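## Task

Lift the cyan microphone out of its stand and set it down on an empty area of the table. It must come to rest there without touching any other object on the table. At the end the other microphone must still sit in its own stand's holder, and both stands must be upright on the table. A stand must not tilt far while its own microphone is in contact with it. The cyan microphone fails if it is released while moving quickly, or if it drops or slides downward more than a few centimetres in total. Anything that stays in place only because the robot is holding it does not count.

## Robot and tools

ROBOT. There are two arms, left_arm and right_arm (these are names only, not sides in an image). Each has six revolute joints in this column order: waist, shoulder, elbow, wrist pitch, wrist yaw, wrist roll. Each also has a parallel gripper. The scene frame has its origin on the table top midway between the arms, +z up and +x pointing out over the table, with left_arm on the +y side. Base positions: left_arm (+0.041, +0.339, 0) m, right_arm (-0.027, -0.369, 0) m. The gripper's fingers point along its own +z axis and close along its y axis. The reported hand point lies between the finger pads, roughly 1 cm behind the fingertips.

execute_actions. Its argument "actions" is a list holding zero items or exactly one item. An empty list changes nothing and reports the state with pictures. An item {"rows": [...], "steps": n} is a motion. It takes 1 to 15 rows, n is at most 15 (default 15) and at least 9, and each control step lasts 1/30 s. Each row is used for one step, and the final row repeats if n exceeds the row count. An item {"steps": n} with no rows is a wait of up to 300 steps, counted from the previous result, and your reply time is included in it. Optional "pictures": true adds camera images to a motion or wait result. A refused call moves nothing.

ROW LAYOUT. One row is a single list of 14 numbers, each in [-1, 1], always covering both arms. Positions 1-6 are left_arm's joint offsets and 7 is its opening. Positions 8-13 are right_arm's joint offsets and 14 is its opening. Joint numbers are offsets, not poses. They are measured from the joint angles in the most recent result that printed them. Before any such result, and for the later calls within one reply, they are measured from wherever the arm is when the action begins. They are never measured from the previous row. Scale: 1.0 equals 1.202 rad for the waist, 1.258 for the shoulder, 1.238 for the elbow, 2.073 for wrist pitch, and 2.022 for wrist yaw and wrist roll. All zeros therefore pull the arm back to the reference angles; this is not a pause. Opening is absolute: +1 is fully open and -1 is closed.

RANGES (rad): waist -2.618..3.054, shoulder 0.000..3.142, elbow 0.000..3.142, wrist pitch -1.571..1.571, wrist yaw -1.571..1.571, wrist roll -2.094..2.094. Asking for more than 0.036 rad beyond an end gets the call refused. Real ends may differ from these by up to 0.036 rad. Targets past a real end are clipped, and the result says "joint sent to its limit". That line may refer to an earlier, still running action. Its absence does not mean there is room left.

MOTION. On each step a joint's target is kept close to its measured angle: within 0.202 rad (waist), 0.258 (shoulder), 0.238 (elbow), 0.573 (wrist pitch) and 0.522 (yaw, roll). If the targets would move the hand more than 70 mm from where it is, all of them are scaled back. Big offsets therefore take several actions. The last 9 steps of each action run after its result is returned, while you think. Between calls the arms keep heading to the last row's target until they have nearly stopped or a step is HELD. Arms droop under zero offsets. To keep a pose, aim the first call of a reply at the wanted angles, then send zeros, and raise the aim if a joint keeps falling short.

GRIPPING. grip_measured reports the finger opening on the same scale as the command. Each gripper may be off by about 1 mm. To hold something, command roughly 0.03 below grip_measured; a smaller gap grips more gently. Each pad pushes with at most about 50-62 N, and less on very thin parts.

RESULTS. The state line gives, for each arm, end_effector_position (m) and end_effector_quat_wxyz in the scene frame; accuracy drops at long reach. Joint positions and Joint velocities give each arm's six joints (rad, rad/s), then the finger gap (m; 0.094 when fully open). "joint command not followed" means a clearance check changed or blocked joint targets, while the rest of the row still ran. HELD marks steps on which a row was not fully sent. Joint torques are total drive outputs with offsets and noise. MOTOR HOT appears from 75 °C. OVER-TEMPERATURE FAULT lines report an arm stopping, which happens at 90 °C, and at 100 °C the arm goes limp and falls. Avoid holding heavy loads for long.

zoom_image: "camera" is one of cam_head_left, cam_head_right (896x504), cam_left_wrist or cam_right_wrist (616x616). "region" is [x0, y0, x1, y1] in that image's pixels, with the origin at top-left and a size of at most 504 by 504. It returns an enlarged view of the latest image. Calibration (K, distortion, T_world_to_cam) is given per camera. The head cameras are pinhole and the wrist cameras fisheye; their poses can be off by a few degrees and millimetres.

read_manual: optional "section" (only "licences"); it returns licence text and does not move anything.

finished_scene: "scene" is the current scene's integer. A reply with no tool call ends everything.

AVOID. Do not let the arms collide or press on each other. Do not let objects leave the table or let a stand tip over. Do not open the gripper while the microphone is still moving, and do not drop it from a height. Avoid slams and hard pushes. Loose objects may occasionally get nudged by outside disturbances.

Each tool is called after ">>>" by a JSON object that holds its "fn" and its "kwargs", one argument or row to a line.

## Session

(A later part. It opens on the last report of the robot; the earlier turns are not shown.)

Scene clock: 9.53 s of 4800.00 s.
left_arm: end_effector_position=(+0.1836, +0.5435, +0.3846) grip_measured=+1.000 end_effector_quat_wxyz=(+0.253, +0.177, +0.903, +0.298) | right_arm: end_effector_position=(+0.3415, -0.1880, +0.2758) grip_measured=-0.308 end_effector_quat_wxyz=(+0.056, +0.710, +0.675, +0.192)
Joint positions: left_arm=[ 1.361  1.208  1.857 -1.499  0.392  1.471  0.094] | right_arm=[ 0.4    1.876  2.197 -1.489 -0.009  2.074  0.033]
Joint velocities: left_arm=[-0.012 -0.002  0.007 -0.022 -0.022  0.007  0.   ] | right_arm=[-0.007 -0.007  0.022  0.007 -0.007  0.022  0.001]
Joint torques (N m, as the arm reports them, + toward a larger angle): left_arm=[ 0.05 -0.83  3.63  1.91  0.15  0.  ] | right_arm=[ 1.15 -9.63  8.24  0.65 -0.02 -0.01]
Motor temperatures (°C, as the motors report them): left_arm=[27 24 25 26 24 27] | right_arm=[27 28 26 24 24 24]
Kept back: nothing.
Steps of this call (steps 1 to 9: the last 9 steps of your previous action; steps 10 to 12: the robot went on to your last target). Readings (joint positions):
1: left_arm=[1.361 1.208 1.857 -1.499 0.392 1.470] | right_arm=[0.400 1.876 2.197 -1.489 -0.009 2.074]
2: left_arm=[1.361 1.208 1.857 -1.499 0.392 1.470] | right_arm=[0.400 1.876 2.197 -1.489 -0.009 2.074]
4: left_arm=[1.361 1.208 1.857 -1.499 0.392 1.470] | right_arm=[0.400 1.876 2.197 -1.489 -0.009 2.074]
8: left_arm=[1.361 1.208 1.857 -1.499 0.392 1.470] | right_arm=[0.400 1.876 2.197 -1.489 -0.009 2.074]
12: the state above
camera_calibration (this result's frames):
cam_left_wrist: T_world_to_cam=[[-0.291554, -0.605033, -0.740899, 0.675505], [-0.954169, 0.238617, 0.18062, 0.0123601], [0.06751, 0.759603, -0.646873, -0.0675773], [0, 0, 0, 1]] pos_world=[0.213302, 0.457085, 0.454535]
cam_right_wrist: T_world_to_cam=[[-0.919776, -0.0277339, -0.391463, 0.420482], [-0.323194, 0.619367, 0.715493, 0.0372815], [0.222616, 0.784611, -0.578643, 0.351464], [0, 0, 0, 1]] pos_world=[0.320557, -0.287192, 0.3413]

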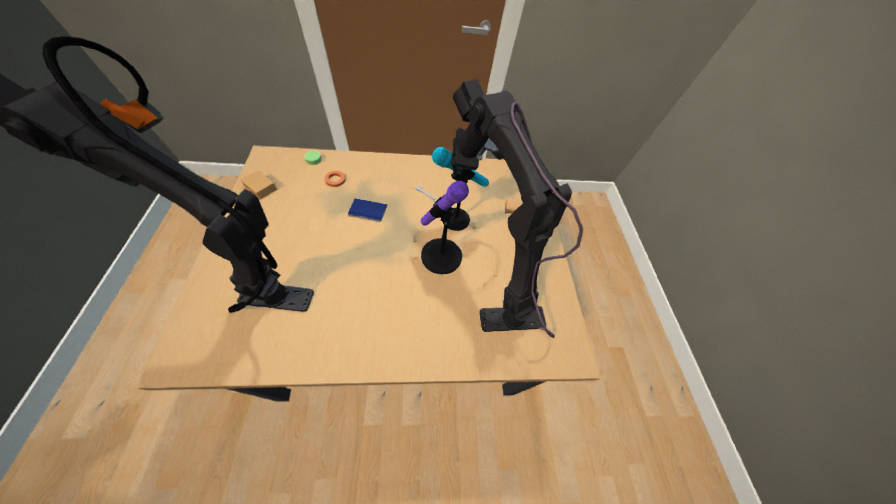

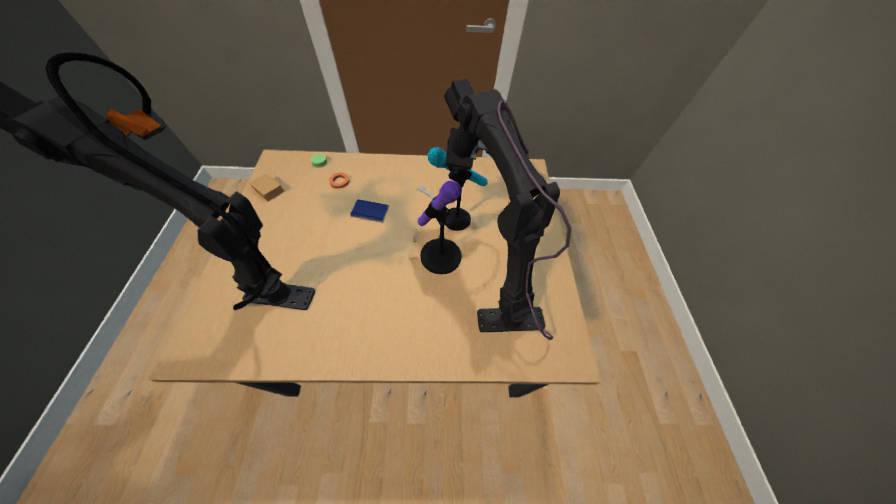

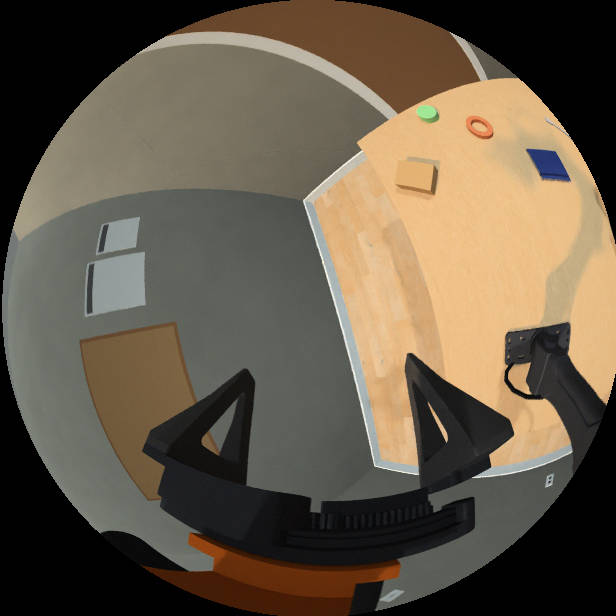

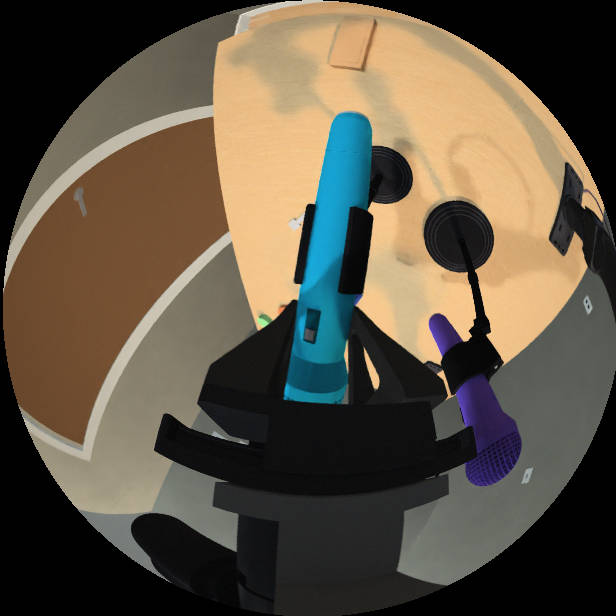

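>>> {"fn": "execute_actions", "kwargs": {
  "actions": [
    {"rows":[[0,0,0,0,0,0,1,0.035,-0.015,0.07,0,0,0.01,-0.4]]}
  ]
}}

>>> {"fn": "execute_actions", "kwargs": {
  "actions": [
    {"steps":12}
  ],
  "pictures": true
}}

Scene clock: 9.93 s of 4800.00 s.
left_arm: end_effector_position=(+0.1833, +0.5437, +0.3845) grip_measured=+1.000 end_effector_quat_wxyz=(+0.252, +0.177, +0.904, +0.298) | right_arm: end_effector_position=(+0.3347, -0.1772, +0.2814) grip_measured=-0.308 end_effector_quat_wxyz=(+0.053, +0.704, +0.681, +0.194)
Joint positions: left_arm=[ 1.361  1.208  1.857 -1.499  0.39   1.472  0.094] | right_arm=[ 0.431  1.884  2.233 -1.514 -0.009  2.087  0.033]
Joint velocities: left_arm=[-0.017 -0.007 -0.017 -0.007  0.007 -0.081  0.   ] | right_arm=[ 0.105  0.002  0.037  0.022 -0.022  0.022 -0.   ]
Joint torques (N m, as the arm reports them, + toward a larger angle): left_arm=[-0.02 -0.86  3.71  1.92  0.17  0.03] | right_arm=[  0.55 -10.21   9.05   1.31   0.03  -0.03]
Motor temperatures (°C, as the motors report them): left_arm=[27 24 25 26 24 27] | right_arm=[27 28 26 24 24 24]
Steps of this call (steps 1 to 6: the robot went on to your last target; steps 7 to 12: the first 6 steps of this action). Readings (joint positions):
7: left_arm=[1.361 1.208 1.857 -1.499 0.392 1.471] | right_arm=[0.402 1.878 2.206 -1.493 -0.009 2.076]
8: left_arm=[1.361 1.208 1.857 -1.499 0.391 1.471] | right_arm=[0.407 1.882 2.217 -1.500 -0.009 2.079]
10: left_arm=[1.361 1.208 1.857 -1.499 0.391 1.471] | right_arm=[0.421 1.884 2.228 -1.506 -0.009 2.084]
12: the state above

Scene clock: 10.33 s of 4800.00 s.
left_arm: end_effector_position=(+0.1832, +0.5437, +0.3845) grip_measured=+1.000 end_effector_quat_wxyz=(+0.251, +0.177, +0.904, +0.299) | right_arm: end_effector_position=(+0.3299, -0.1754, +0.2802) grip_measured=-0.308 end_effector_quat_wxyz=(+0.044, +0.705, +0.682, +0.189)
Joint positions: left_arm=[ 1.361  1.208  1.857 -1.499  0.389  1.472  0.094] | right_arm=[ 0.435  1.884  2.234 -1.529 -0.021  2.094  0.033]
Joint velocities: left_arm=[-0.012 -0.017  0.007  0.051  0.037 -0.022  0.   ] | right_arm=[ 0.002 -0.002 -0.017 -0.066  0.022 -0.007 -0.001]
Joint torques (N m, as the arm reports them, + toward a larger angle): left_arm=[-0.01 -0.92  3.69  1.94  0.15  0.02] | right_arm=[  0.55 -10.13   9.21   1.29   0.13  -0.01]
Motor temperatures (°C, as the motors report them): left_arm=[27 24 25 26 24 27] | right_arm=[27 28 26 24 24 24]
Kept back: nothing.
Steps of this call (steps 1 to 9: the last 9 steps of your previous action; steps 10 to 12: the robot went on to your last target). Readings (joint positions):
1: left_arm=[1.361 1.208 1.857 -1.499 0.390 1.472] | right_arm=[0.433 1.884 2.234 -1.517 -0.011 2.089]
2: left_arm=[1.361 1.208 1.857 -1.499 0.390 1.472] | right_arm=[0.435 1.884 2.234 -1.519 -0.014 2.090]
4: left_arm=[1.361 1.208 1.857 -1.499 0.390 1.472] | right_arm=[0.435 1.884 2.234 -1.525 -0.019 2.093]
8: left_arm=[1.361 1.208 1.857 -1.499 0.389 1.472] | right_arm=[0.435 1.884 2.234 -1.528 -0.021 2.094]
12: the state above
camera_calibration (this result's frames):
cam_left_wrist: T_world_to_cam=[[-0.292755, -0.604348, -0.740984, 0.675331], [-0.953961, 0.237458, 0.183229, 0.0115535], [0.0652182, 0.760511, -0.646041, -0.0682296], [0, 0, 0, 1]] pos_world=[0.213178, 0.457281, 0.454214]
cam_right_wrist: T_world_to_cam=[[-0.9263, -0.0423568, -0.374398, 0.406645], [-0.32211, 0.604545, 0.72854, 0.0159843], [0.195482, 0.795444, -0.573634, 0.356108], [0, 0, 0, 1]] pos_world=[0.312212, -0.275703, 0.344877]

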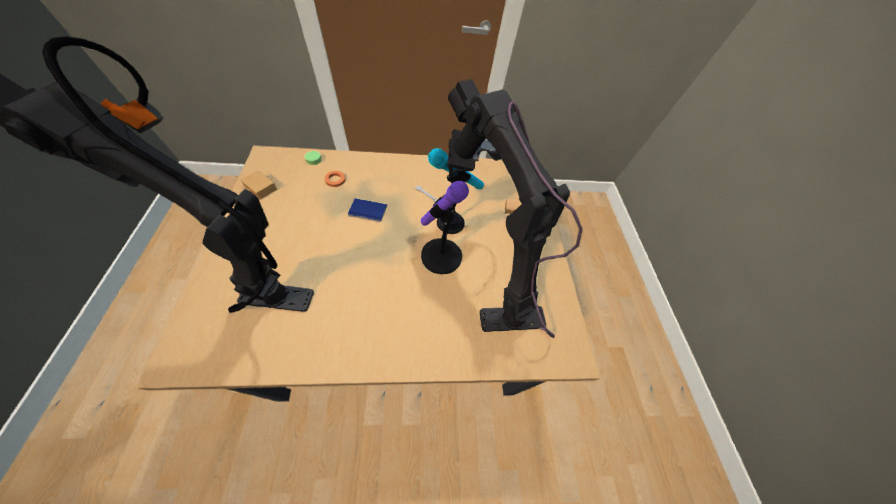

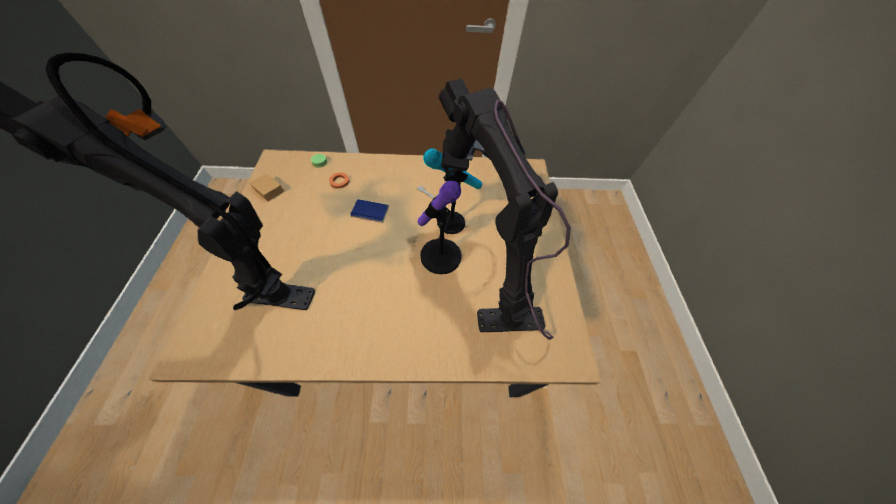

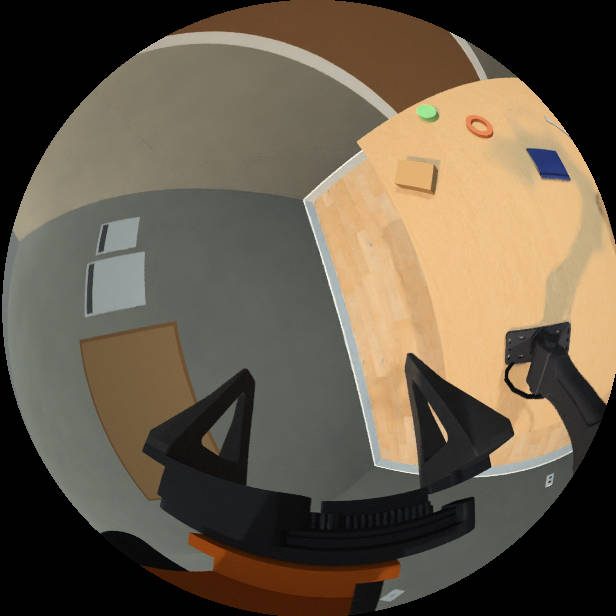

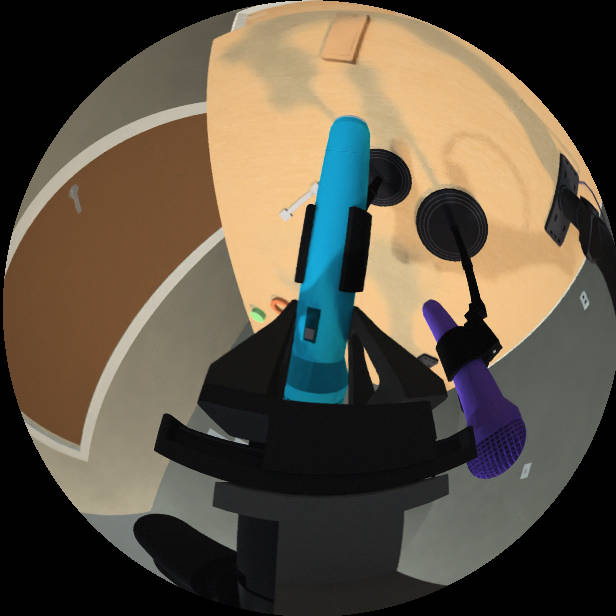

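>>> {"fn": "execute_actions", "kwargs": {
  "actions": [
    {"rows":[[-1,0.3,-0.578,1,0.205,-0.728,1,0,0,0.02,0,0,0,-0.4]]}
  ]
}}

>>> {"fn": "execute_actions", "kwargs": {
  "actions": [
    {"steps":35}
  ]
}}

>>> {"fn": "execute_actions", "kwargs": {
  "actions": [
    {"rows":[[-0.3,0.62,0,0.32,0,0,0.6,0,0,0.01,0,0,0,-0.4]]}
  ]
}}

>>> {"fn": "execute_actions", "kwargs": {
  "actions": [
    {"steps":25}
  ]
}}

Scene clock: 11.20 s of 4800.00 s.
left_arm: end_effector_position=(+0.2646, +0.5668, +0.3615) grip_measured=+1.000 end_effector_quat_wxyz=(+0.366, +0.165, +0.889, +0.221) | right_arm: end_effector_position=(+0.3291, -0.1746, +0.2780) grip_measured=-0.308 end_effector_quat_wxyz=(+0.040, +0.706, +0.683, +0.186)
Joint positions: left_arm=[ 1.207  1.319  1.726 -1.236  0.534  1.236  0.094] | right_arm=[ 0.435  1.889  2.234 -1.533 -0.027  2.095  0.033]
Joint velocities: left_arm=[-0.789  0.94  -0.818  1.37   0.564 -1.194  0.   ] | right_arm=[-0.007  0.002 -0.007 -0.051 -0.022 -0.022 -0.   ]
Joint torques (N m, as the arm reports them, + toward a larger angle): left_arm=[-0.89 -0.89  2.63  1.63  0.33 -0.07] | right_arm=[ 0.07 -8.74  7.15  0.95  0.04 -0.05]
Motor temperatures (°C, as the motors report them): left_arm=[27 24 25 26 24 27] | right_arm=[27 28 26 24 24 24]
Steps of this call (steps 1 to 20: the robot went on to your last target; steps 21 to 26: the first 6 steps of this action). Readings (joint positions):
21: left_arm=[1.349 1.212 1.844 -1.474 0.405 1.440] | right_arm=[0.435 1.887 2.234 -1.533 -0.021 2.095]
22: left_arm=[1.321 1.220 1.825 -1.429 0.436 1.400] | right_arm=[0.435 1.888 2.234 -1.535 -0.023 2.095]
24: left_arm=[1.263 1.260 1.780 -1.336 0.490 1.319] | right_arm=[0.435 1.889 2.234 -1.533 -0.027 2.095]
26: the state above

Scene clock: 12.37 s of 4800.00 s.
left_arm: end_effector_position=(+0.5131, +0.2229, +0.3444) grip_measured=+1.000 end_effector_quat_wxyz=(+0.684, +0.283, +0.624, -0.248) | right_arm: end_effector_position=(+0.3291, -0.1746, +0.2780) grip_measured=-0.308 end_effector_quat_wxyz=(+0.040, +0.706, +0.683, +0.186)
Joint positions: left_arm=[0.149 1.604 1.145 0.545 0.795 0.017 0.094] | right_arm=[ 0.435  1.889  2.234 -1.533 -0.027  2.095  0.033]
Joint velocities: left_arm=[-0.007  0.002  0.012  0.125 -0.022 -0.037  0.   ] | right_arm=[ 0.007  0.007 -0.007 -0.007 -0.037 -0.051  0.   ]
Joint torques (N m, as the arm reports them, + toward a larger angle): left_arm=[ 0.71 -9.44  5.55  2.26 -0.01 -0.07] | right_arm=[ 0.   -8.66  7.17  0.96  0.04 -0.02]
Motor temperatures (°C, as the motors report them): left_arm=[27 25 25 27 24 27] | right_arm=[27 28 26 24 24 24]
Kept back: nothing.
Steps of this call (steps 1 to 9: the last 9 steps of your previous action; steps 10 to 35: the robot went on to your last target). Readings (joint positions):
1: left_arm=[1.179 1.353 1.698 -1.186 0.553 1.194] | right_arm=[0.435 1.889 2.234 -1.533 -0.027 2.095]
2: left_arm=[1.151 1.388 1.667 -1.132 0.570 1.150] | right_arm=[0.435 1.889 2.234 -1.533 -0.027 2.095]
4: left_arm=[1.089 1.456 1.593 -1.010 0.603 1.049] | right_arm=[0.435 1.889 2.234 -1.533 -0.027 2.095]
8: left_arm=[0.931 1.559 1.386 -0.700 0.662 0.789] | right_arm=[0.435 1.889 2.234 -1.533 -0.027 2.095]
35: the state above

Scene clock: 12.57 s of 4800.00 s.
left_arm: end_effector_position=(+0.5231, +0.1226, +0.3007) grip_measured=+0.603 end_effector_quat_wxyz=(+0.701, +0.355, +0.542, -0.298) | right_arm: end_effector_position=(+0.3290, -0.1743, +0.2780) grip_measured=-0.308 end_effector_quat_wxyz=(+0.039, +0.705, +0.683, +0.186)
Joint positions: left_arm=[-0.055  1.868  1.156  0.94   0.786  0.015  0.075] | right_arm=[ 0.435  1.889  2.234 -1.533 -0.028  2.095  0.033]
Joint velocities: left_arm=[-1.136  1.521  0.007  1.033 -0.007 -0.007 -0.001] | right_arm=[-0.002 -0.007 -0.002  0.007 -0.007 -0.007  0.001]
Joint torques (N m, as the arm reports them, + toward a larger angle): left_arm=[-0.51 -9.44  4.95  2.01 -0.09  0.03] | right_arm=[ 0.01 -8.37  6.22  0.9   0.04 -0.02]
Motor temperatures (°C, as the motors report them): left_arm=[27 25 25 27 24 27] | right_arm=[27 28 26 24 24 24]
Steps of this call (steps 1 to 6: the first 6 steps of this action). Readings (joint positions):
1: left_arm=[0.136 1.626 1.145 0.609 0.793 0.015] | right_arm=[0.435 1.889 2.234 -1.533 -0.027 2.095]
2: left_arm=[0.108 1.667 1.153 0.714 0.788 0.015] | right_arm=[0.435 1.889 2.234 -1.533 -0.028 2.095]
4: left_arm=[0.027 1.764 1.156 0.860 0.786 0.015] | right_arm=[0.435 1.889 2.234 -1.533 -0.028 2.095]
6: the state above

Scene clock: 13.40 s of 4800.00 s.
left_arm: end_effector_position=(+0.5071, +0.0376, +0.0652) grip_measured=+0.603 end_effector_quat_wxyz=(+0.572, +0.379, +0.619, -0.381) | right_arm: end_effector_position=(+0.3290, -0.1743, +0.2780) grip_measured=-0.308 end_effector_quat_wxyz=(+0.039, +0.705, +0.683, +0.186)
Joint positions: left_arm=[-0.218  2.403  1.134  1.193  0.79   0.015  0.075] | right_arm=[ 0.435  1.889  2.234 -1.533 -0.028  2.095  0.033]
Joint velocities: left_arm=[ 0.017  0.017  0.007  0.022  0.007 -0.022 -0.002] | right_arm=[-0.017  0.002 -0.012 -0.007  0.051  0.007 -0.   ]
Joint torques (N m, as the arm reports them, + toward a larger angle): left_arm=[  0.51 -14.28   4.53   2.31   0.04   0.05] | right_arm=[ 0.01 -8.4   6.21  0.9   0.    0.  ]
Motor temperatures (°C, as the motors report them): left_arm=[27 25 25 27 24 27] | right_arm=[27 29 26 24 24 24]
Kept back: nothing.
Steps of this call (steps 1 to 9: the last 9 steps of your previous action; steps 10 to 25: the robot went on to your last target). Readings (joint positions):
1: left_arm=[-0.093 1.923 1.156 0.972 0.786 0.015] | right_arm=[0.435 1.889 2.234 -1.533 -0.028 2.095]
2: left_arm=[-0.127 1.980 1.156 1.002 0.786 0.015] | right_arm=[0.435 1.889 2.234 -1.533 -0.028 2.095]
4: left_arm=[-0.179 2.098 1.156 1.055 0.788 0.015] | right_arm=[0.435 1.889 2.234 -1.533 -0.028 2.095]
8: left_arm=[-0.219 2.336 1.156 1.120 0.790 0.015] | right_arm=[0.435 1.889 2.234 -1.533 -0.028 2.095]
25: the state above

>>> {"fn": "execute_actions", "kwargs": {
  "actions": [
    {"rows":[[-0.345,-0.035,0.02,0.03,0,0,0.6,0,0,0,0,0,0,-0.4]]}
  ]
}}

>>> {"fn": "execute_actions", "kwargs": {
  "actions": [
    {"rows":[[-0.02,0.02,0.06,-0.015,-0.01,0,0.6,0,0,0,0,0,0,-0.4],[-0.04,0.04,0.12,-0.03,-0.02,0,0.6,0,0,0,0,0,0,-0.4],[-0.06,0.06,0.18,-0.05,-0.035,0,0.6,0,0,0,0,0,0,-0.4],[-0.08,0.08,0.22,-0.065,-0.045,0,0.6,0,0,0,0,0,0,-0.4]]}
  ]
}}

>>> {"fn": "execute_actions", "kwargs": {
  "actions": [
    {"steps":15}
  ],
  "pictures": true
}}

Scene clock: 14.03 s of 4800.00 s.
left_arm: end_effector_position=(+0.4528, -0.0353, +0.0694) grip_measured=+0.603 end_effector_quat_wxyz=(+0.549, +0.427, +0.581, -0.423) | right_arm: end_effector_position=(+0.3289, -0.1742, +0.2780) grip_measured=-0.308 end_effector_quat_wxyz=(+0.039, +0.705, +0.683, +0.186)
Joint positions: left_arm=[-0.385  2.403  1.134  1.215  0.777  0.015  0.075] | right_arm=[ 0.435  1.889  2.234 -1.533 -0.029  2.095  0.033]
Joint velocities: left_arm=[-1.204  0.007 -0.002  0.022 -0.007  0.037 -0.   ] | right_arm=[-0.002  0.002 -0.017 -0.037  0.007  0.037 -0.   ]
Joint torques (N m, as the arm reports them, + toward a larger angle): left_arm=[ -1.53 -15.2    4.89   2.38   0.09   0.02] | right_arm=[ 0.05 -8.36  5.19  0.91 -0.02 -0.02]
Motor temperatures (°C, as the motors report them): left_arm=[27 25 25 27 24 27] | right_arm=[27 29 26 25 24 24]
Steps of this call (steps 1 to 13: the robot went on to your last target; steps 14 to 19: the first 6 steps of this action). Readings (joint positions):
14: left_arm=[-0.228 2.403 1.134 1.197 0.785 0.015] | right_arm=[0.435 1.889 2.234 -1.533 -0.029 2.095]
15: left_arm=[-0.244 2.403 1.134 1.200 0.780 0.015] | right_arm=[0.435 1.889 2.234 -1.533 -0.029 2.095]
17: left_arm=[-0.305 2.403 1.134 1.209 0.777 0.015] | right_arm=[0.435 1.889 2.234 -1.533 -0.029 2.095]
19: the state above

Scene clock: 14.53 s of 4800.00 s.
left_arm: end_effector_position=(+0.3352, -0.1873, +0.1006) grip_measured=+0.603 end_effector_quat_wxyz=(+0.514, +0.510, +0.469, -0.505) | right_arm: end_effector_position=(+0.3288, -0.1741, +0.2780) grip_measured=-0.308 end_effector_quat_wxyz=(+0.038, +0.705, +0.683, +0.186)
Joint positions: left_arm=[-0.734  2.47   1.36   1.163  0.741  0.015  0.075] | right_arm=[ 0.435  1.889  2.234 -1.533 -0.03   2.095  0.033]
Joint velocities: left_arm=[-0.481  0.154  0.637 -0.33  -0.271  0.007 -0.001] | right_arm=[ 0.022 -0.017 -0.007  0.066 -0.007 -0.051 -0.   ]
Joint torques (N m, as the arm reports them, + toward a larger angle): left_arm=[ -0.89 -13.3    4.82   2.01   0.05   0.03] | right_arm=[ 0.02 -8.36  5.23  0.89 -0.04 -0.03]
Motor temperatures (°C, as the motors report them): left_arm=[27 25 25 27 24 27] | right_arm=[27 29 26 25 24 24]
Steps of this call (steps 1 to 9: the last 9 steps of your previous action; steps 10 to 15: the first 6 steps of this action, its rows measured from where the robot was after step 9). Readings (joint positions):
9: left_arm=[-0.679 2.387 1.134 1.235 0.797 0.015] | right_arm=[0.435 1.889 2.234 -1.533 -0.029 2.095]
10: left_arm=[-0.681 2.387 1.141 1.234 0.796 0.015] | right_arm=[0.435 1.889 2.234 -1.533 -0.029 2.095]
11: left_arm=[-0.683 2.397 1.167 1.228 0.794 0.015] | right_arm=[0.435 1.889 2.234 -1.533 -0.030 2.095]
13: left_arm=[-0.703 2.441 1.276 1.195 0.770 0.015] | right_arm=[0.435 1.889 2.234 -1.533 -0.030 2.095]
15: the state above

Scene clock: 15.03 s of 4800.00 s.
left_arm: end_effector_position=(+0.3156, -0.2047, +0.0978) grip_measured=+0.603 end_effector_quat_wxyz=(+0.499, +0.517, +0.472, -0.511) | right_arm: end_effector_position=(+0.3288, -0.1741, +0.2780) grip_measured=-0.308 end_effector_quat_wxyz=(+0.038, +0.705, +0.683, +0.186)
Joint positions: left_arm=[-0.784  2.473  1.381  1.119  0.718  0.015  0.075] | right_arm=[ 0.435  1.889  2.234 -1.533 -0.03   2.095  0.033]
Joint velocities: left_arm=[ 0.017 -0.012 -0.027 -0.007  0.007  0.037 -0.   ] | right_arm=[ 0.002 -0.007  0.007  0.007 -0.007 -0.007 -0.001]
Joint torques (N m, as the arm reports them, + toward a larger angle): left_arm=[  0.67 -12.73   6.19   1.99  -0.11   0.02] | right_arm=[ 0.01 -8.4   5.22  0.9  -0.02 -0.01]
Motor temperatures (°C, as the motors report them): left_arm=[27 26 25 27 24 27] | right_arm=[27 29 26 25 24 24]
Kept back: nothing.
Steps of this call (steps 1 to 9: the last 9 steps of your previous action; steps 10 to 15: the robot went on to your last target). Readings (joint positions):
1: left_arm=[-0.750 2.473 1.374 1.154 0.733 0.015] | right_arm=[0.435 1.889 2.234 -1.533 -0.030 2.095]
2: left_arm=[-0.763 2.473 1.379 1.149 0.730 0.015] | right_arm=[0.435 1.889 2.234 -1.533 -0.030 2.095]
4: left_arm=[-0.782 2.473 1.381 1.141 0.729 0.015] | right_arm=[0.435 1.889 2.234 -1.533 -0.030 2.095]
8: left_arm=[-0.786 2.473 1.381 1.126 0.724 0.015] | right_arm=[0.435 1.889 2.234 -1.533 -0.030 2.095]
15: the state above
camera_calibration (this result's frames):
cam_left_wrist: T_world_to_cam=[[-0.969678, -0.0276213, -0.242822, 0.332322], [0.192149, 0.527788, -0.827357, 0.164666], [0.151011, -0.848927, -0.506476, -0.0630405], [0, 0, 0, 1]] pos_world=[0.300125, -0.131246, 0.185004]
cam_right_wrist: T_world_to_cam=[[-0.930641, -0.0439985, -0.363278, 0.402962], [-0.315102, 0.601112, 0.734422, 0.0118981], [0.186057, 0.797953, -0.573283, 0.357495], [0, 0, 0, 1]] pos_world=[0.312248, -0.274686, 0.342595]

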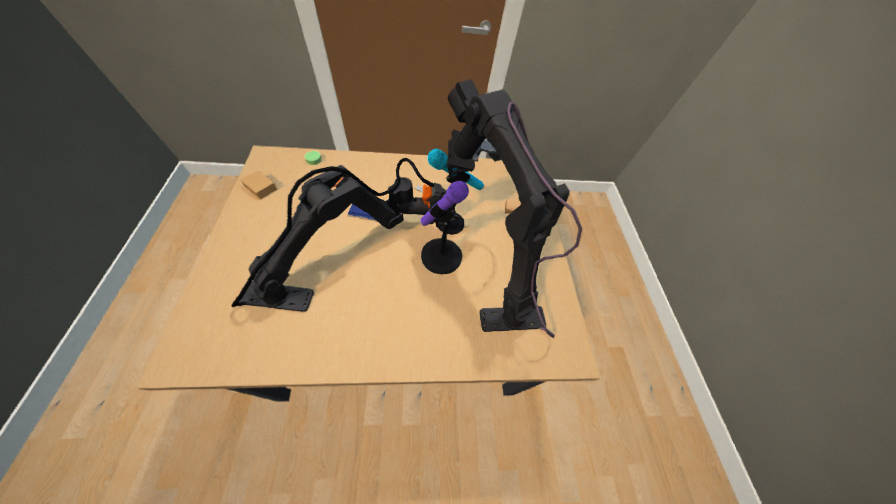

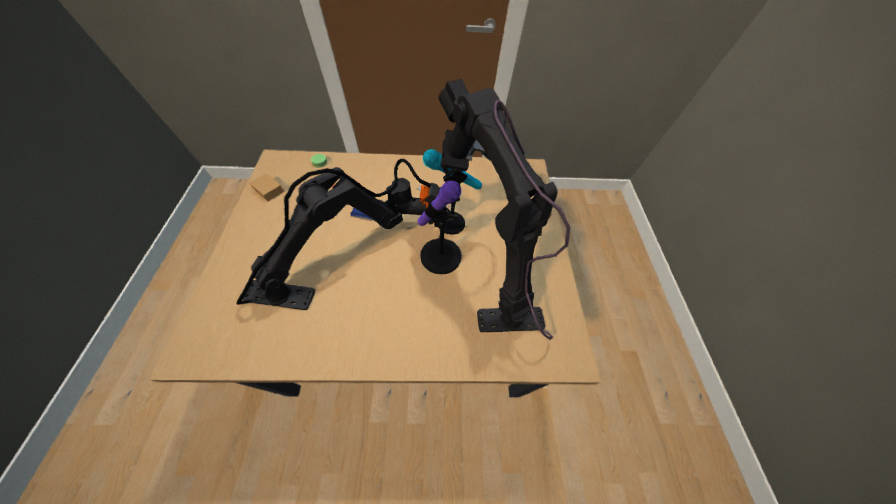

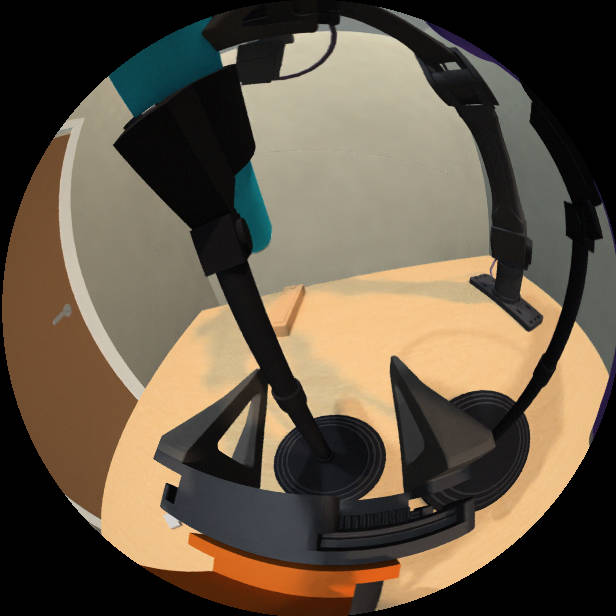

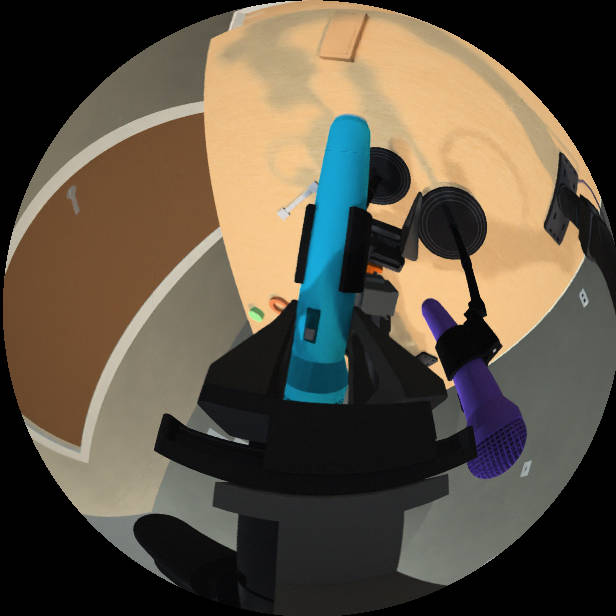

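>>> {"fn": "execute_actions", "kwargs": {
  "actions": [
    {"rows":[[0,0,0,0,-0.06,0,0.4,0,0,0,0,0,0,-0.4],[0,0,0,0,-0.06,0,0.4,0,0,0,0,0,0,-0.4],[0,0,0,0,-0.06,0,0.2,0,0,0,0,0,0,-0.4],[0,0,0,0,-0.06,0,0,0,0,0,0,0,0,-0.4],[0,0,0,0,-0.06,0,-0.2,0,0,0,0,0,0,-0.4],[0,0,0,0,-0.06,0,-0.4,0,0,0,0,0,0,-0.4],[0,0,0,0,-0.06,0,-0.55,0,0,0,0,0,0,-0.4],[0,0,0,0,-0.06,0,-0.9,0,0,0,0,0,0,-0.4]]}
  ]
}}

>>> {"fn": "execute_actions", "kwargs": {
  "actions": [
    {"rows":[[0,0.04,0,-0.03,0,0,-0.9,0.05,-0.03,0.07,0.03,0,0,-0.4]]}
  ]
}}

>>> {"fn": "execute_actions", "kwargs": {
  "actions": [
    {"steps":12}
  ],
  "pictures": true
}}

Scene clock: 15.80 s of 4800.00 s.
left_arm: end_effector_position=(+0.3299, -0.2050, +0.0977) grip_measured=-0.295 end_effector_quat_wxyz=(+0.518, +0.497, +0.493, -0.491) | right_arm: end_effector_position=(+0.3288, -0.1741, +0.2780) grip_measured=-0.308 end_effector_quat_wxyz=(+0.038, +0.705, +0.683, +0.186)
Joint positions: left_arm=[-0.784  2.473  1.381  1.117  0.637  0.015  0.033] | right_arm=[ 0.435  1.889  2.234 -1.533 -0.03   2.095  0.033]
Joint velocities: left_arm=[-0.022 -0.017 -0.012  0.066 -0.183 -0.022 -0.209] | right_arm=[-0.012 -0.002 -0.002  0.022  0.037  0.081 -0.   ]
Joint torques (N m, as the arm reports them, + toward a larger angle): left_arm=[ -0.01 -14.02   4.46   2.24  -0.13   0.02] | right_arm=[ 0.02 -8.36  5.25  0.91 -0.03 -0.02]
Motor temperatures (°C, as the motors report them): left_arm=[27 26 26 27 24 27] | right_arm=[27 29 26 25 24 24]
Steps of this call (steps 1 to 15: the robot went on to your last target; steps 16 to 17: nothing new was sent; steps 18 to 23: the first 6 steps of this action). Readings (joint positions):
18: left_arm=[-0.784 2.473 1.381 1.117 0.702 0.015] | right_arm=[0.435 1.889 2.234 -1.533 -0.030 2.095]
19: left_arm=[-0.784 2.473 1.381 1.117 0.683 0.015] | right_arm=[0.435 1.889 2.234 -1.533 -0.030 2.095]
21: left_arm=[-0.784 2.473 1.381 1.117 0.654 0.015] | right_arm=[0.435 1.889 2.234 -1.533 -0.030 2.095]
23: the state above

Scene clock: 16.30 s of 4800.00 s.
left_arm: end_effector_position=(+0.3321, -0.2047, +0.0960) grip_measured=-0.779 end_effector_quat_wxyz=(+0.520, +0.489, +0.497, -0.493) | right_arm: end_effector_position=(+0.3219, -0.1642, +0.2833) grip_measured=-0.308 end_effector_quat_wxyz=(+0.043, +0.695, +0.693, +0.188)
Joint positions: left_arm=[-0.784  2.482  1.381  1.134  0.624 -0.001  0.01 ] | right_arm=[ 0.472  1.893  2.262 -1.552 -0.014  2.099  0.033]
Joint velocities: left_arm=[-0.007  0.002  0.022  0.022  0.022  0.037 -0.   ] | right_arm=[ 0.046  0.012  0.046 -0.11   0.037  0.051 -0.   ]
Joint torques (N m, as the arm reports them, + toward a larger angle): left_arm=[ -0.08 -10.52   4.42   1.16  -0.12   0.05] | right_arm=[  1.72 -11.13   9.44   1.66  -0.41  -0.1 ]
Motor temperatures (°C, as the motors report them): left_arm=[27 26 26 27 24 27] | right_arm=[27 29 26 25 24 24]
Steps of this call (steps 1 to 9: the last 9 steps of your previous action; steps 10 to 15: the first 6 steps of this action, its rows measured from where the robot was after step 9). Readings (joint positions):
9: left_arm=[-0.784 2.473 1.381 1.117 0.620 0.002] | right_arm=[0.435 1.889 2.234 -1.538 -0.036 2.096]
10: left_arm=[-0.784 2.476 1.381 1.116 0.621 0.001] | right_arm=[0.440 1.889 2.242 -1.539 -0.033 2.096]
11: left_arm=[-0.784 2.478 1.381 1.119 0.621 -0.001] | right_arm=[0.447 1.892 2.248 -1.543 -0.028 2.096]
13: left_arm=[-0.784 2.480 1.381 1.128 0.623 -0.001] | right_arm=[0.464 1.893 2.256 -1.548 -0.019 2.097]
15: the state above

Scene clock: 16.70 s of 4800.00 s.
left_arm: end_effector_position=(+0.3320, -0.2047, +0.0961) grip_measured=-0.779 end_effector_quat_wxyz=(+0.520, +0.489, +0.497, -0.493) | right_arm: end_effector_position=(+0.3217, -0.1641, +0.2836) grip_measured=-0.308 end_effector_quat_wxyz=(+0.043, +0.695, +0.693, +0.188)
Joint positions: left_arm=[-0.784  2.483  1.381  1.136  0.625 -0.001  0.01 ] | right_arm=[ 0.473  1.893  2.263 -1.553 -0.012  2.1    0.033]
Joint velocities: left_arm=[-0.007  0.002  0.002 -0.022 -0.007  0.022  0.   ] | right_arm=[-0.002 -0.007  0.002  0.007  0.022 -0.022 -0.001]
Joint torques (N m, as the arm reports them, + toward a larger angle): left_arm=[  0.01 -10.48   4.42   1.22  -0.08   0.05] | right_arm=[  1.94 -11.21   9.68   1.63  -0.33  -0.07]
Motor temperatures (°C, as the motors report them): left_arm=[27 26 26 27 24 27] | right_arm=[27 29 26 25 24 24]
Kept back: nothing.
Steps of this call (steps 1 to 9: the last 9 steps of your previous action; steps 10 to 12: the robot went on to your last target). Readings (joint positions):
1: left_arm=[-0.784 2.483 1.381 1.135 0.625 -0.001] | right_arm=[0.473 1.893 2.263 -1.553 -0.013 2.100]
2: left_arm=[-0.784 2.483 1.381 1.135 0.625 -0.001] | right_arm=[0.473 1.893 2.263 -1.553 -0.012 2.100]
4: left_arm=[-0.784 2.483 1.381 1.136 0.625 -0.001] | right_arm=[0.473 1.893 2.263 -1.553 -0.012 2.100]
8: left_arm=[-0.784 2.483 1.381 1.136 0.625 -0.001] | right_arm=[0.473 1.893 2.263 -1.553 -0.012 2.100]
12: the state above
camera_calibration (this result's frames):
cam_left_wrist: T_world_to_cam=[[-0.966134, -0.119083, -0.228921, 0.326565], [0.131325, 0.536752, -0.833457, 0.182668], [0.222125, -0.835294, -0.502936, -0.0874958], [0, 0, 0, 1]] pos_world=[0.310952, -0.132244, 0.182999]
cam_right_wrist: T_world_to_cam=[[-0.924646, -0.071864, -0.373985, 0.39531], [-0.339706, 0.599516, 0.724693, 0.0100274], [0.172131, 0.79713, -0.578753, 0.359937], [0, 0, 0, 1]] pos_world=[0.306972, -0.264519, 0.348888]

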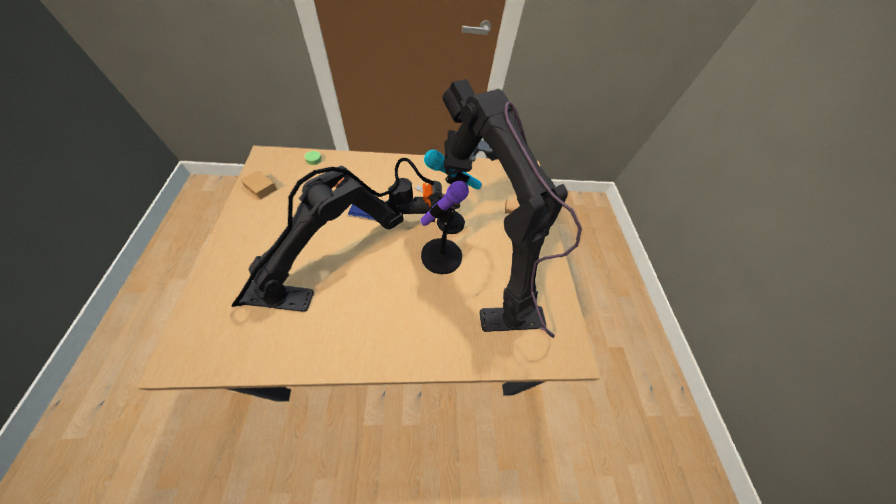

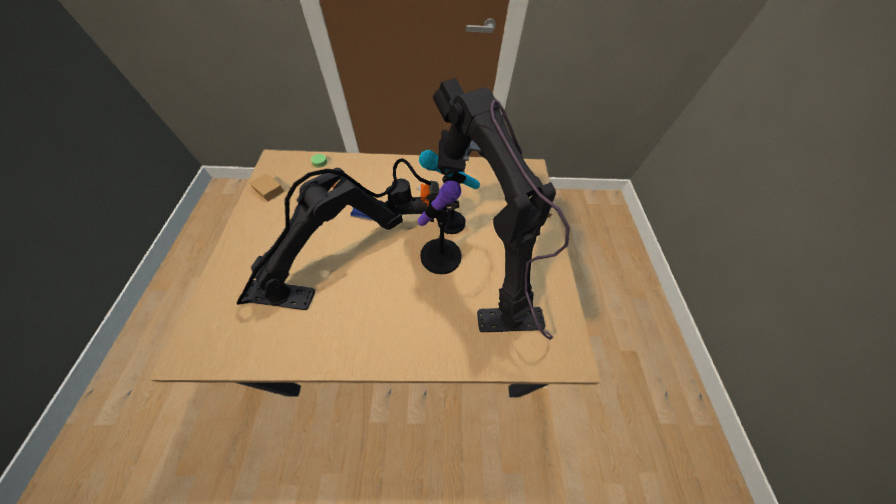

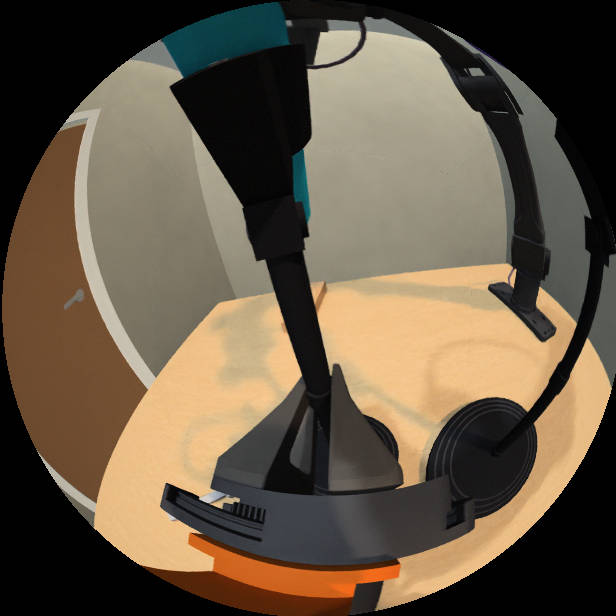

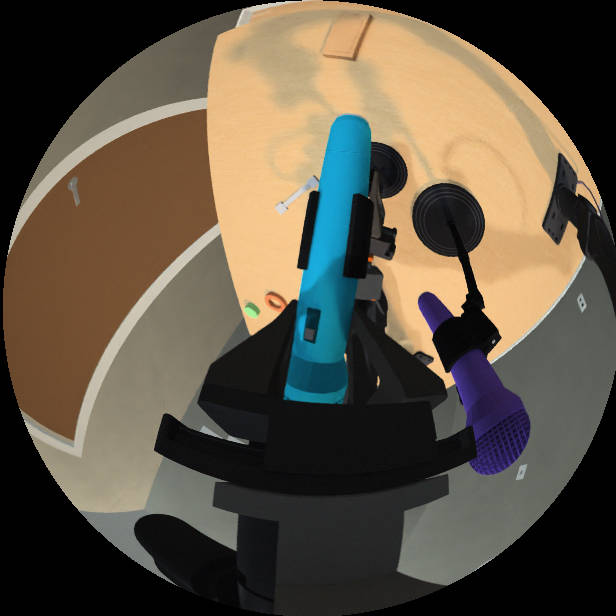

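Sliding. Continue, with more upward pull.

>>> {"fn": "execute_actions", "kwargs": {
  "actions": [
    {"rows":[[0,0.04,0,-0.06,0,0,-0.9,0.05,-0.05,0.11,0.06,-0.02,0,-0.4]],"steps":12}
  ]
}}

>>> {"fn": "execute_actions", "kwargs": {
  "actions": [
    {"rows":[[0,0.04,0,-0.06,0,0,-0.9,0.05,-0.05,0.11,0.06,-0.02,0,-0.4]],"steps":12}
  ]
}}

>>> {"fn": "execute_actions", "kwargs": {
  "actions": [
    {"steps":12}
  ],
  "pictures": true
}}

Scene clock: 17.10 s of 4800.00 s.
left_arm: end_effector_position=(+0.3322, -0.2046, +0.0953) grip_measured=-0.779 end_effector_quat_wxyz=(+0.520, +0.489, +0.498, -0.493) | right_arm: end_effector_position=(+0.3206, -0.1569, +0.2933) grip_measured=-0.308 end_effector_quat_wxyz=(+0.044, +0.688, +0.695, +0.202)
Joint positions: left_arm=[-0.784  2.484  1.381  1.135  0.623 -0.002  0.01 ] | right_arm=[ 0.489  1.899  2.305 -1.56  -0.014  2.103  0.033]
Joint velocities: left_arm=[-0.007 -0.012 -0.007 -0.051 -0.022 -0.022 -0.   ] | right_arm=[ 0.261 -0.007  0.393  0.007 -0.139 -0.037  0.   ]
Joint torques (N m, as the arm reports them, + toward a larger angle): left_arm=[ 0.01 -9.68  4.43  0.71 -0.02  0.1 ] | right_arm=[  2.48 -13.    10.46   2.15  -0.33  -0.04]
Motor temperatures (°C, as the motors report them): left_arm=[27 26 26 27 24 27] | right_arm=[27 29 26 25 24 24]
Steps of this call (steps 1 to 9: the robot went on to your last target; steps 10 to 12: the first 3 steps of this action). Readings (joint positions):
10: left_arm=[-0.784 2.483 1.381 1.135 0.625 -0.001] | right_arm=[0.476 1.895 2.275 -1.557 -0.012 2.101]
11: left_arm=[-0.784 2.484 1.381 1.135 0.624 -0.001] | right_arm=[0.481 1.899 2.292 -1.560 -0.012 2.103]
12: the state above

Scene clock: 17.50 s of 4800.00 s.
left_arm: end_effector_position=(+0.3329, -0.2046, +0.0954) grip_measured=-0.779 end_effector_quat_wxyz=(+0.521, +0.487, +0.499, -0.492) | right_arm: end_effector_position=(+0.3096, -0.1388, +0.3144) grip_measured=-0.308 end_effector_quat_wxyz=(+0.038, +0.666, +0.707, +0.233)
Joint positions: left_arm=[-0.784  2.484  1.381  1.135  0.619 -0.002  0.01 ] | right_arm=[ 0.533  1.897  2.379 -1.577 -0.032  2.103  0.033]
Joint velocities: left_arm=[-0.017 -0.007  0.012  0.007 -0.007 -0.007 -0.   ] | right_arm=[ 0.247 -0.002  0.359  0.007 -0.022  0.022 -0.001]
Joint torques (N m, as the arm reports them, + toward a larger angle): left_arm=[ 0.04 -9.62  4.44  0.73 -0.04  0.  ] | right_arm=[  2.35 -12.77  10.52   2.39  -0.36  -0.03]
Motor temperatures (°C, as the motors report them): left_arm=[27 26 26 27 24 27] | right_arm=[27 29 27 25 24 24]
Steps of this call (steps 1 to 9: the last 9 steps of your previous action; steps 10 to 12: the first 3 steps of this action, its rows measured from where the robot was after step 9). Readings (joint positions):
9: left_arm=[-0.784 2.484 1.381 1.135 0.621 -0.002] | right_arm=[0.517 1.890 2.338 -1.562 -0.029 2.103]
10: left_arm=[-0.784 2.484 1.381 1.135 0.621 -0.002] | right_arm=[0.520 1.892 2.350 -1.568 -0.030 2.103]
11: left_arm=[-0.784 2.484 1.381 1.135 0.621 -0.002] | right_arm=[0.525 1.897 2.366 -1.575 -0.030 2.103]
12: the state above

Scene clock: 17.90 s of 4800.00 s.
left_arm: end_effector_position=(+0.3332, -0.2046, +0.0954) grip_measured=-0.780 end_effector_quat_wxyz=(+0.521, +0.487, +0.500, -0.492) | right_arm: end_effector_position=(+0.3005, -0.1282, +0.3284) grip_measured=-0.308 end_effector_quat_wxyz=(+0.031, +0.652, +0.714, +0.254)
Joint positions: left_arm=[-0.784  2.484  1.381  1.135  0.618 -0.003  0.01 ] | right_arm=[ 0.56   1.887  2.413 -1.582 -0.049  2.103  0.033]
Joint velocities: left_arm=[-0.007 -0.022 -0.007 -0.022  0.037 -0.051 -0.001] | right_arm=[-0.002  0.007  0.007 -0.007  0.051  0.022 -0.   ]
Joint torques (N m, as the arm reports them, + toward a larger angle): left_arm=[-0.04 -9.54  4.37  0.72 -0.03  0.01] | right_arm=[  1.53 -12.03   9.56   2.46  -0.3   -0.01]
Motor temperatures (°C, as the motors report them): left_arm=[27 26 26 27 24 27] | right_arm=[27 29 27 25 24 24]
Kept back: nothing.
Steps of this call (steps 1 to 9: the last 9 steps of your previous action; steps 10 to 12: the robot went on to your last target). Readings (joint positions):
1: left_arm=[-0.784 2.484 1.381 1.135 0.619 -0.002] | right_arm=[0.542 1.897 2.391 -1.579 -0.036 2.103]
2: left_arm=[-0.784 2.484 1.381 1.135 0.618 -0.002] | right_arm=[0.550 1.895 2.401 -1.580 -0.039 2.103]
4: left_arm=[-0.784 2.484 1.381 1.135 0.618 -0.002] | right_arm=[0.559 1.890 2.410 -1.581 -0.044 2.103]
8: left_arm=[-0.784 2.484 1.381 1.135 0.618 -0.003] | right_arm=[0.560 1.887 2.413 -1.582 -0.048 2.103]
12: the state above
camera_calibration (this result's frames):
cam_left_wrist: T_world_to_cam=[[-0.966075, -0.125432, -0.225755, 0.325953], [0.124834, 0.538439, -0.833367, 0.184363], [0.226086, -0.833277, -0.504514, -0.0888332], [0, 0, 0, 1]] pos_world=[0.311964, -0.132406, 0.18241]
cam_right_wrist: T_world_to_cam=[[-0.8775, -0.121747, -0.463867, 0.403975], [-0.459908, 0.487796, 0.741984, -0.0350988], [0.135937, 0.864426, -0.484033, 0.349249], [0, 0, 0, 1]] pos_world=[0.29087, -0.235596, 0.382481]

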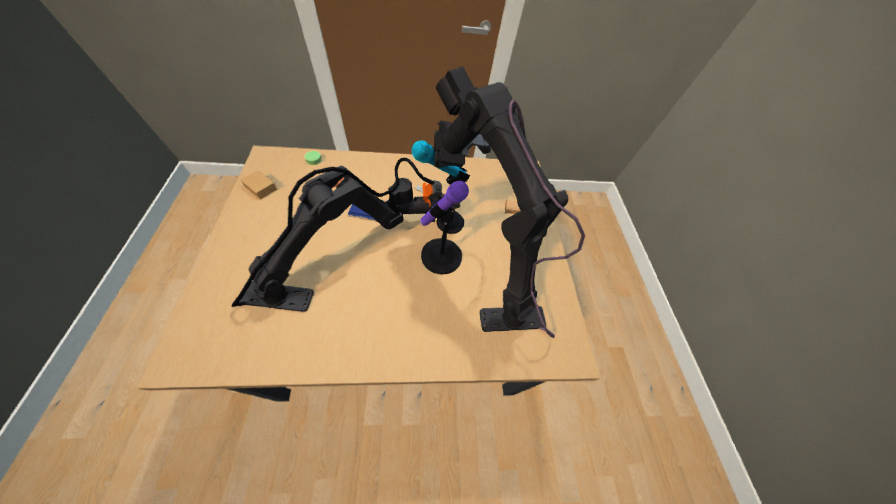

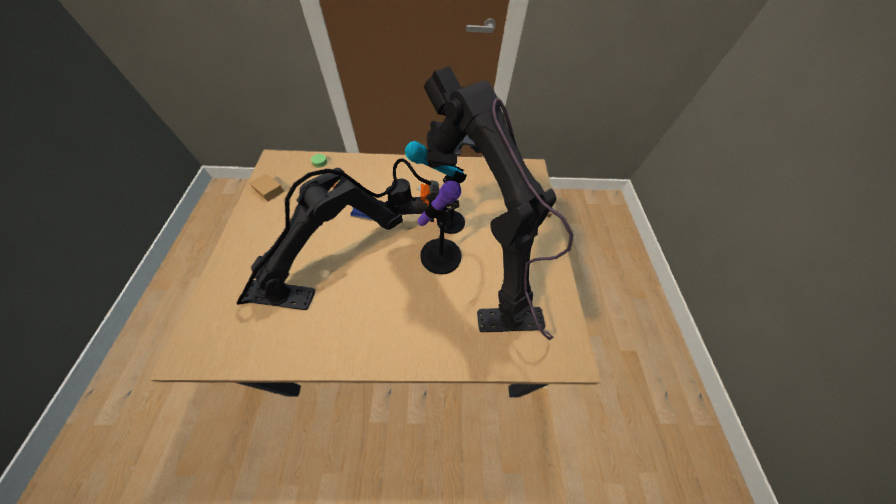

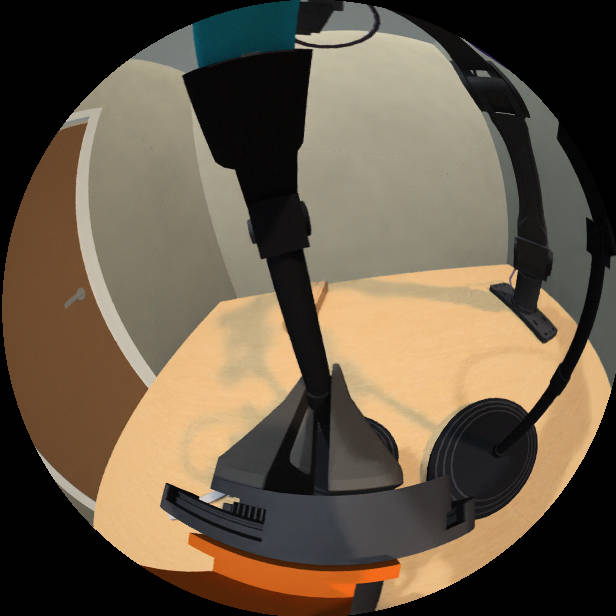

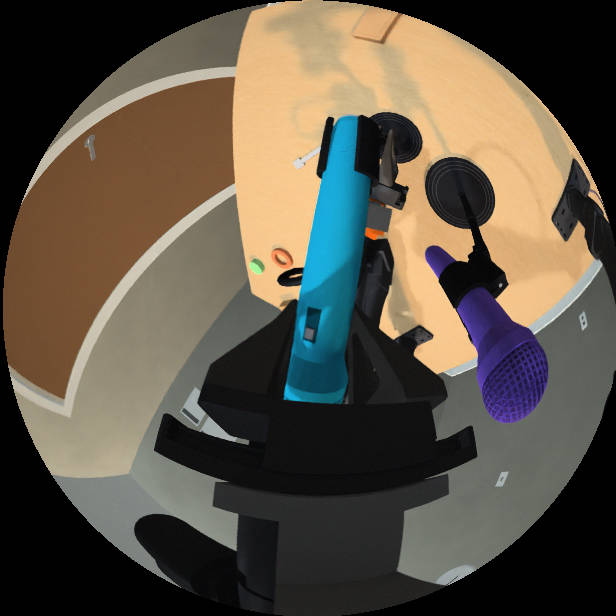

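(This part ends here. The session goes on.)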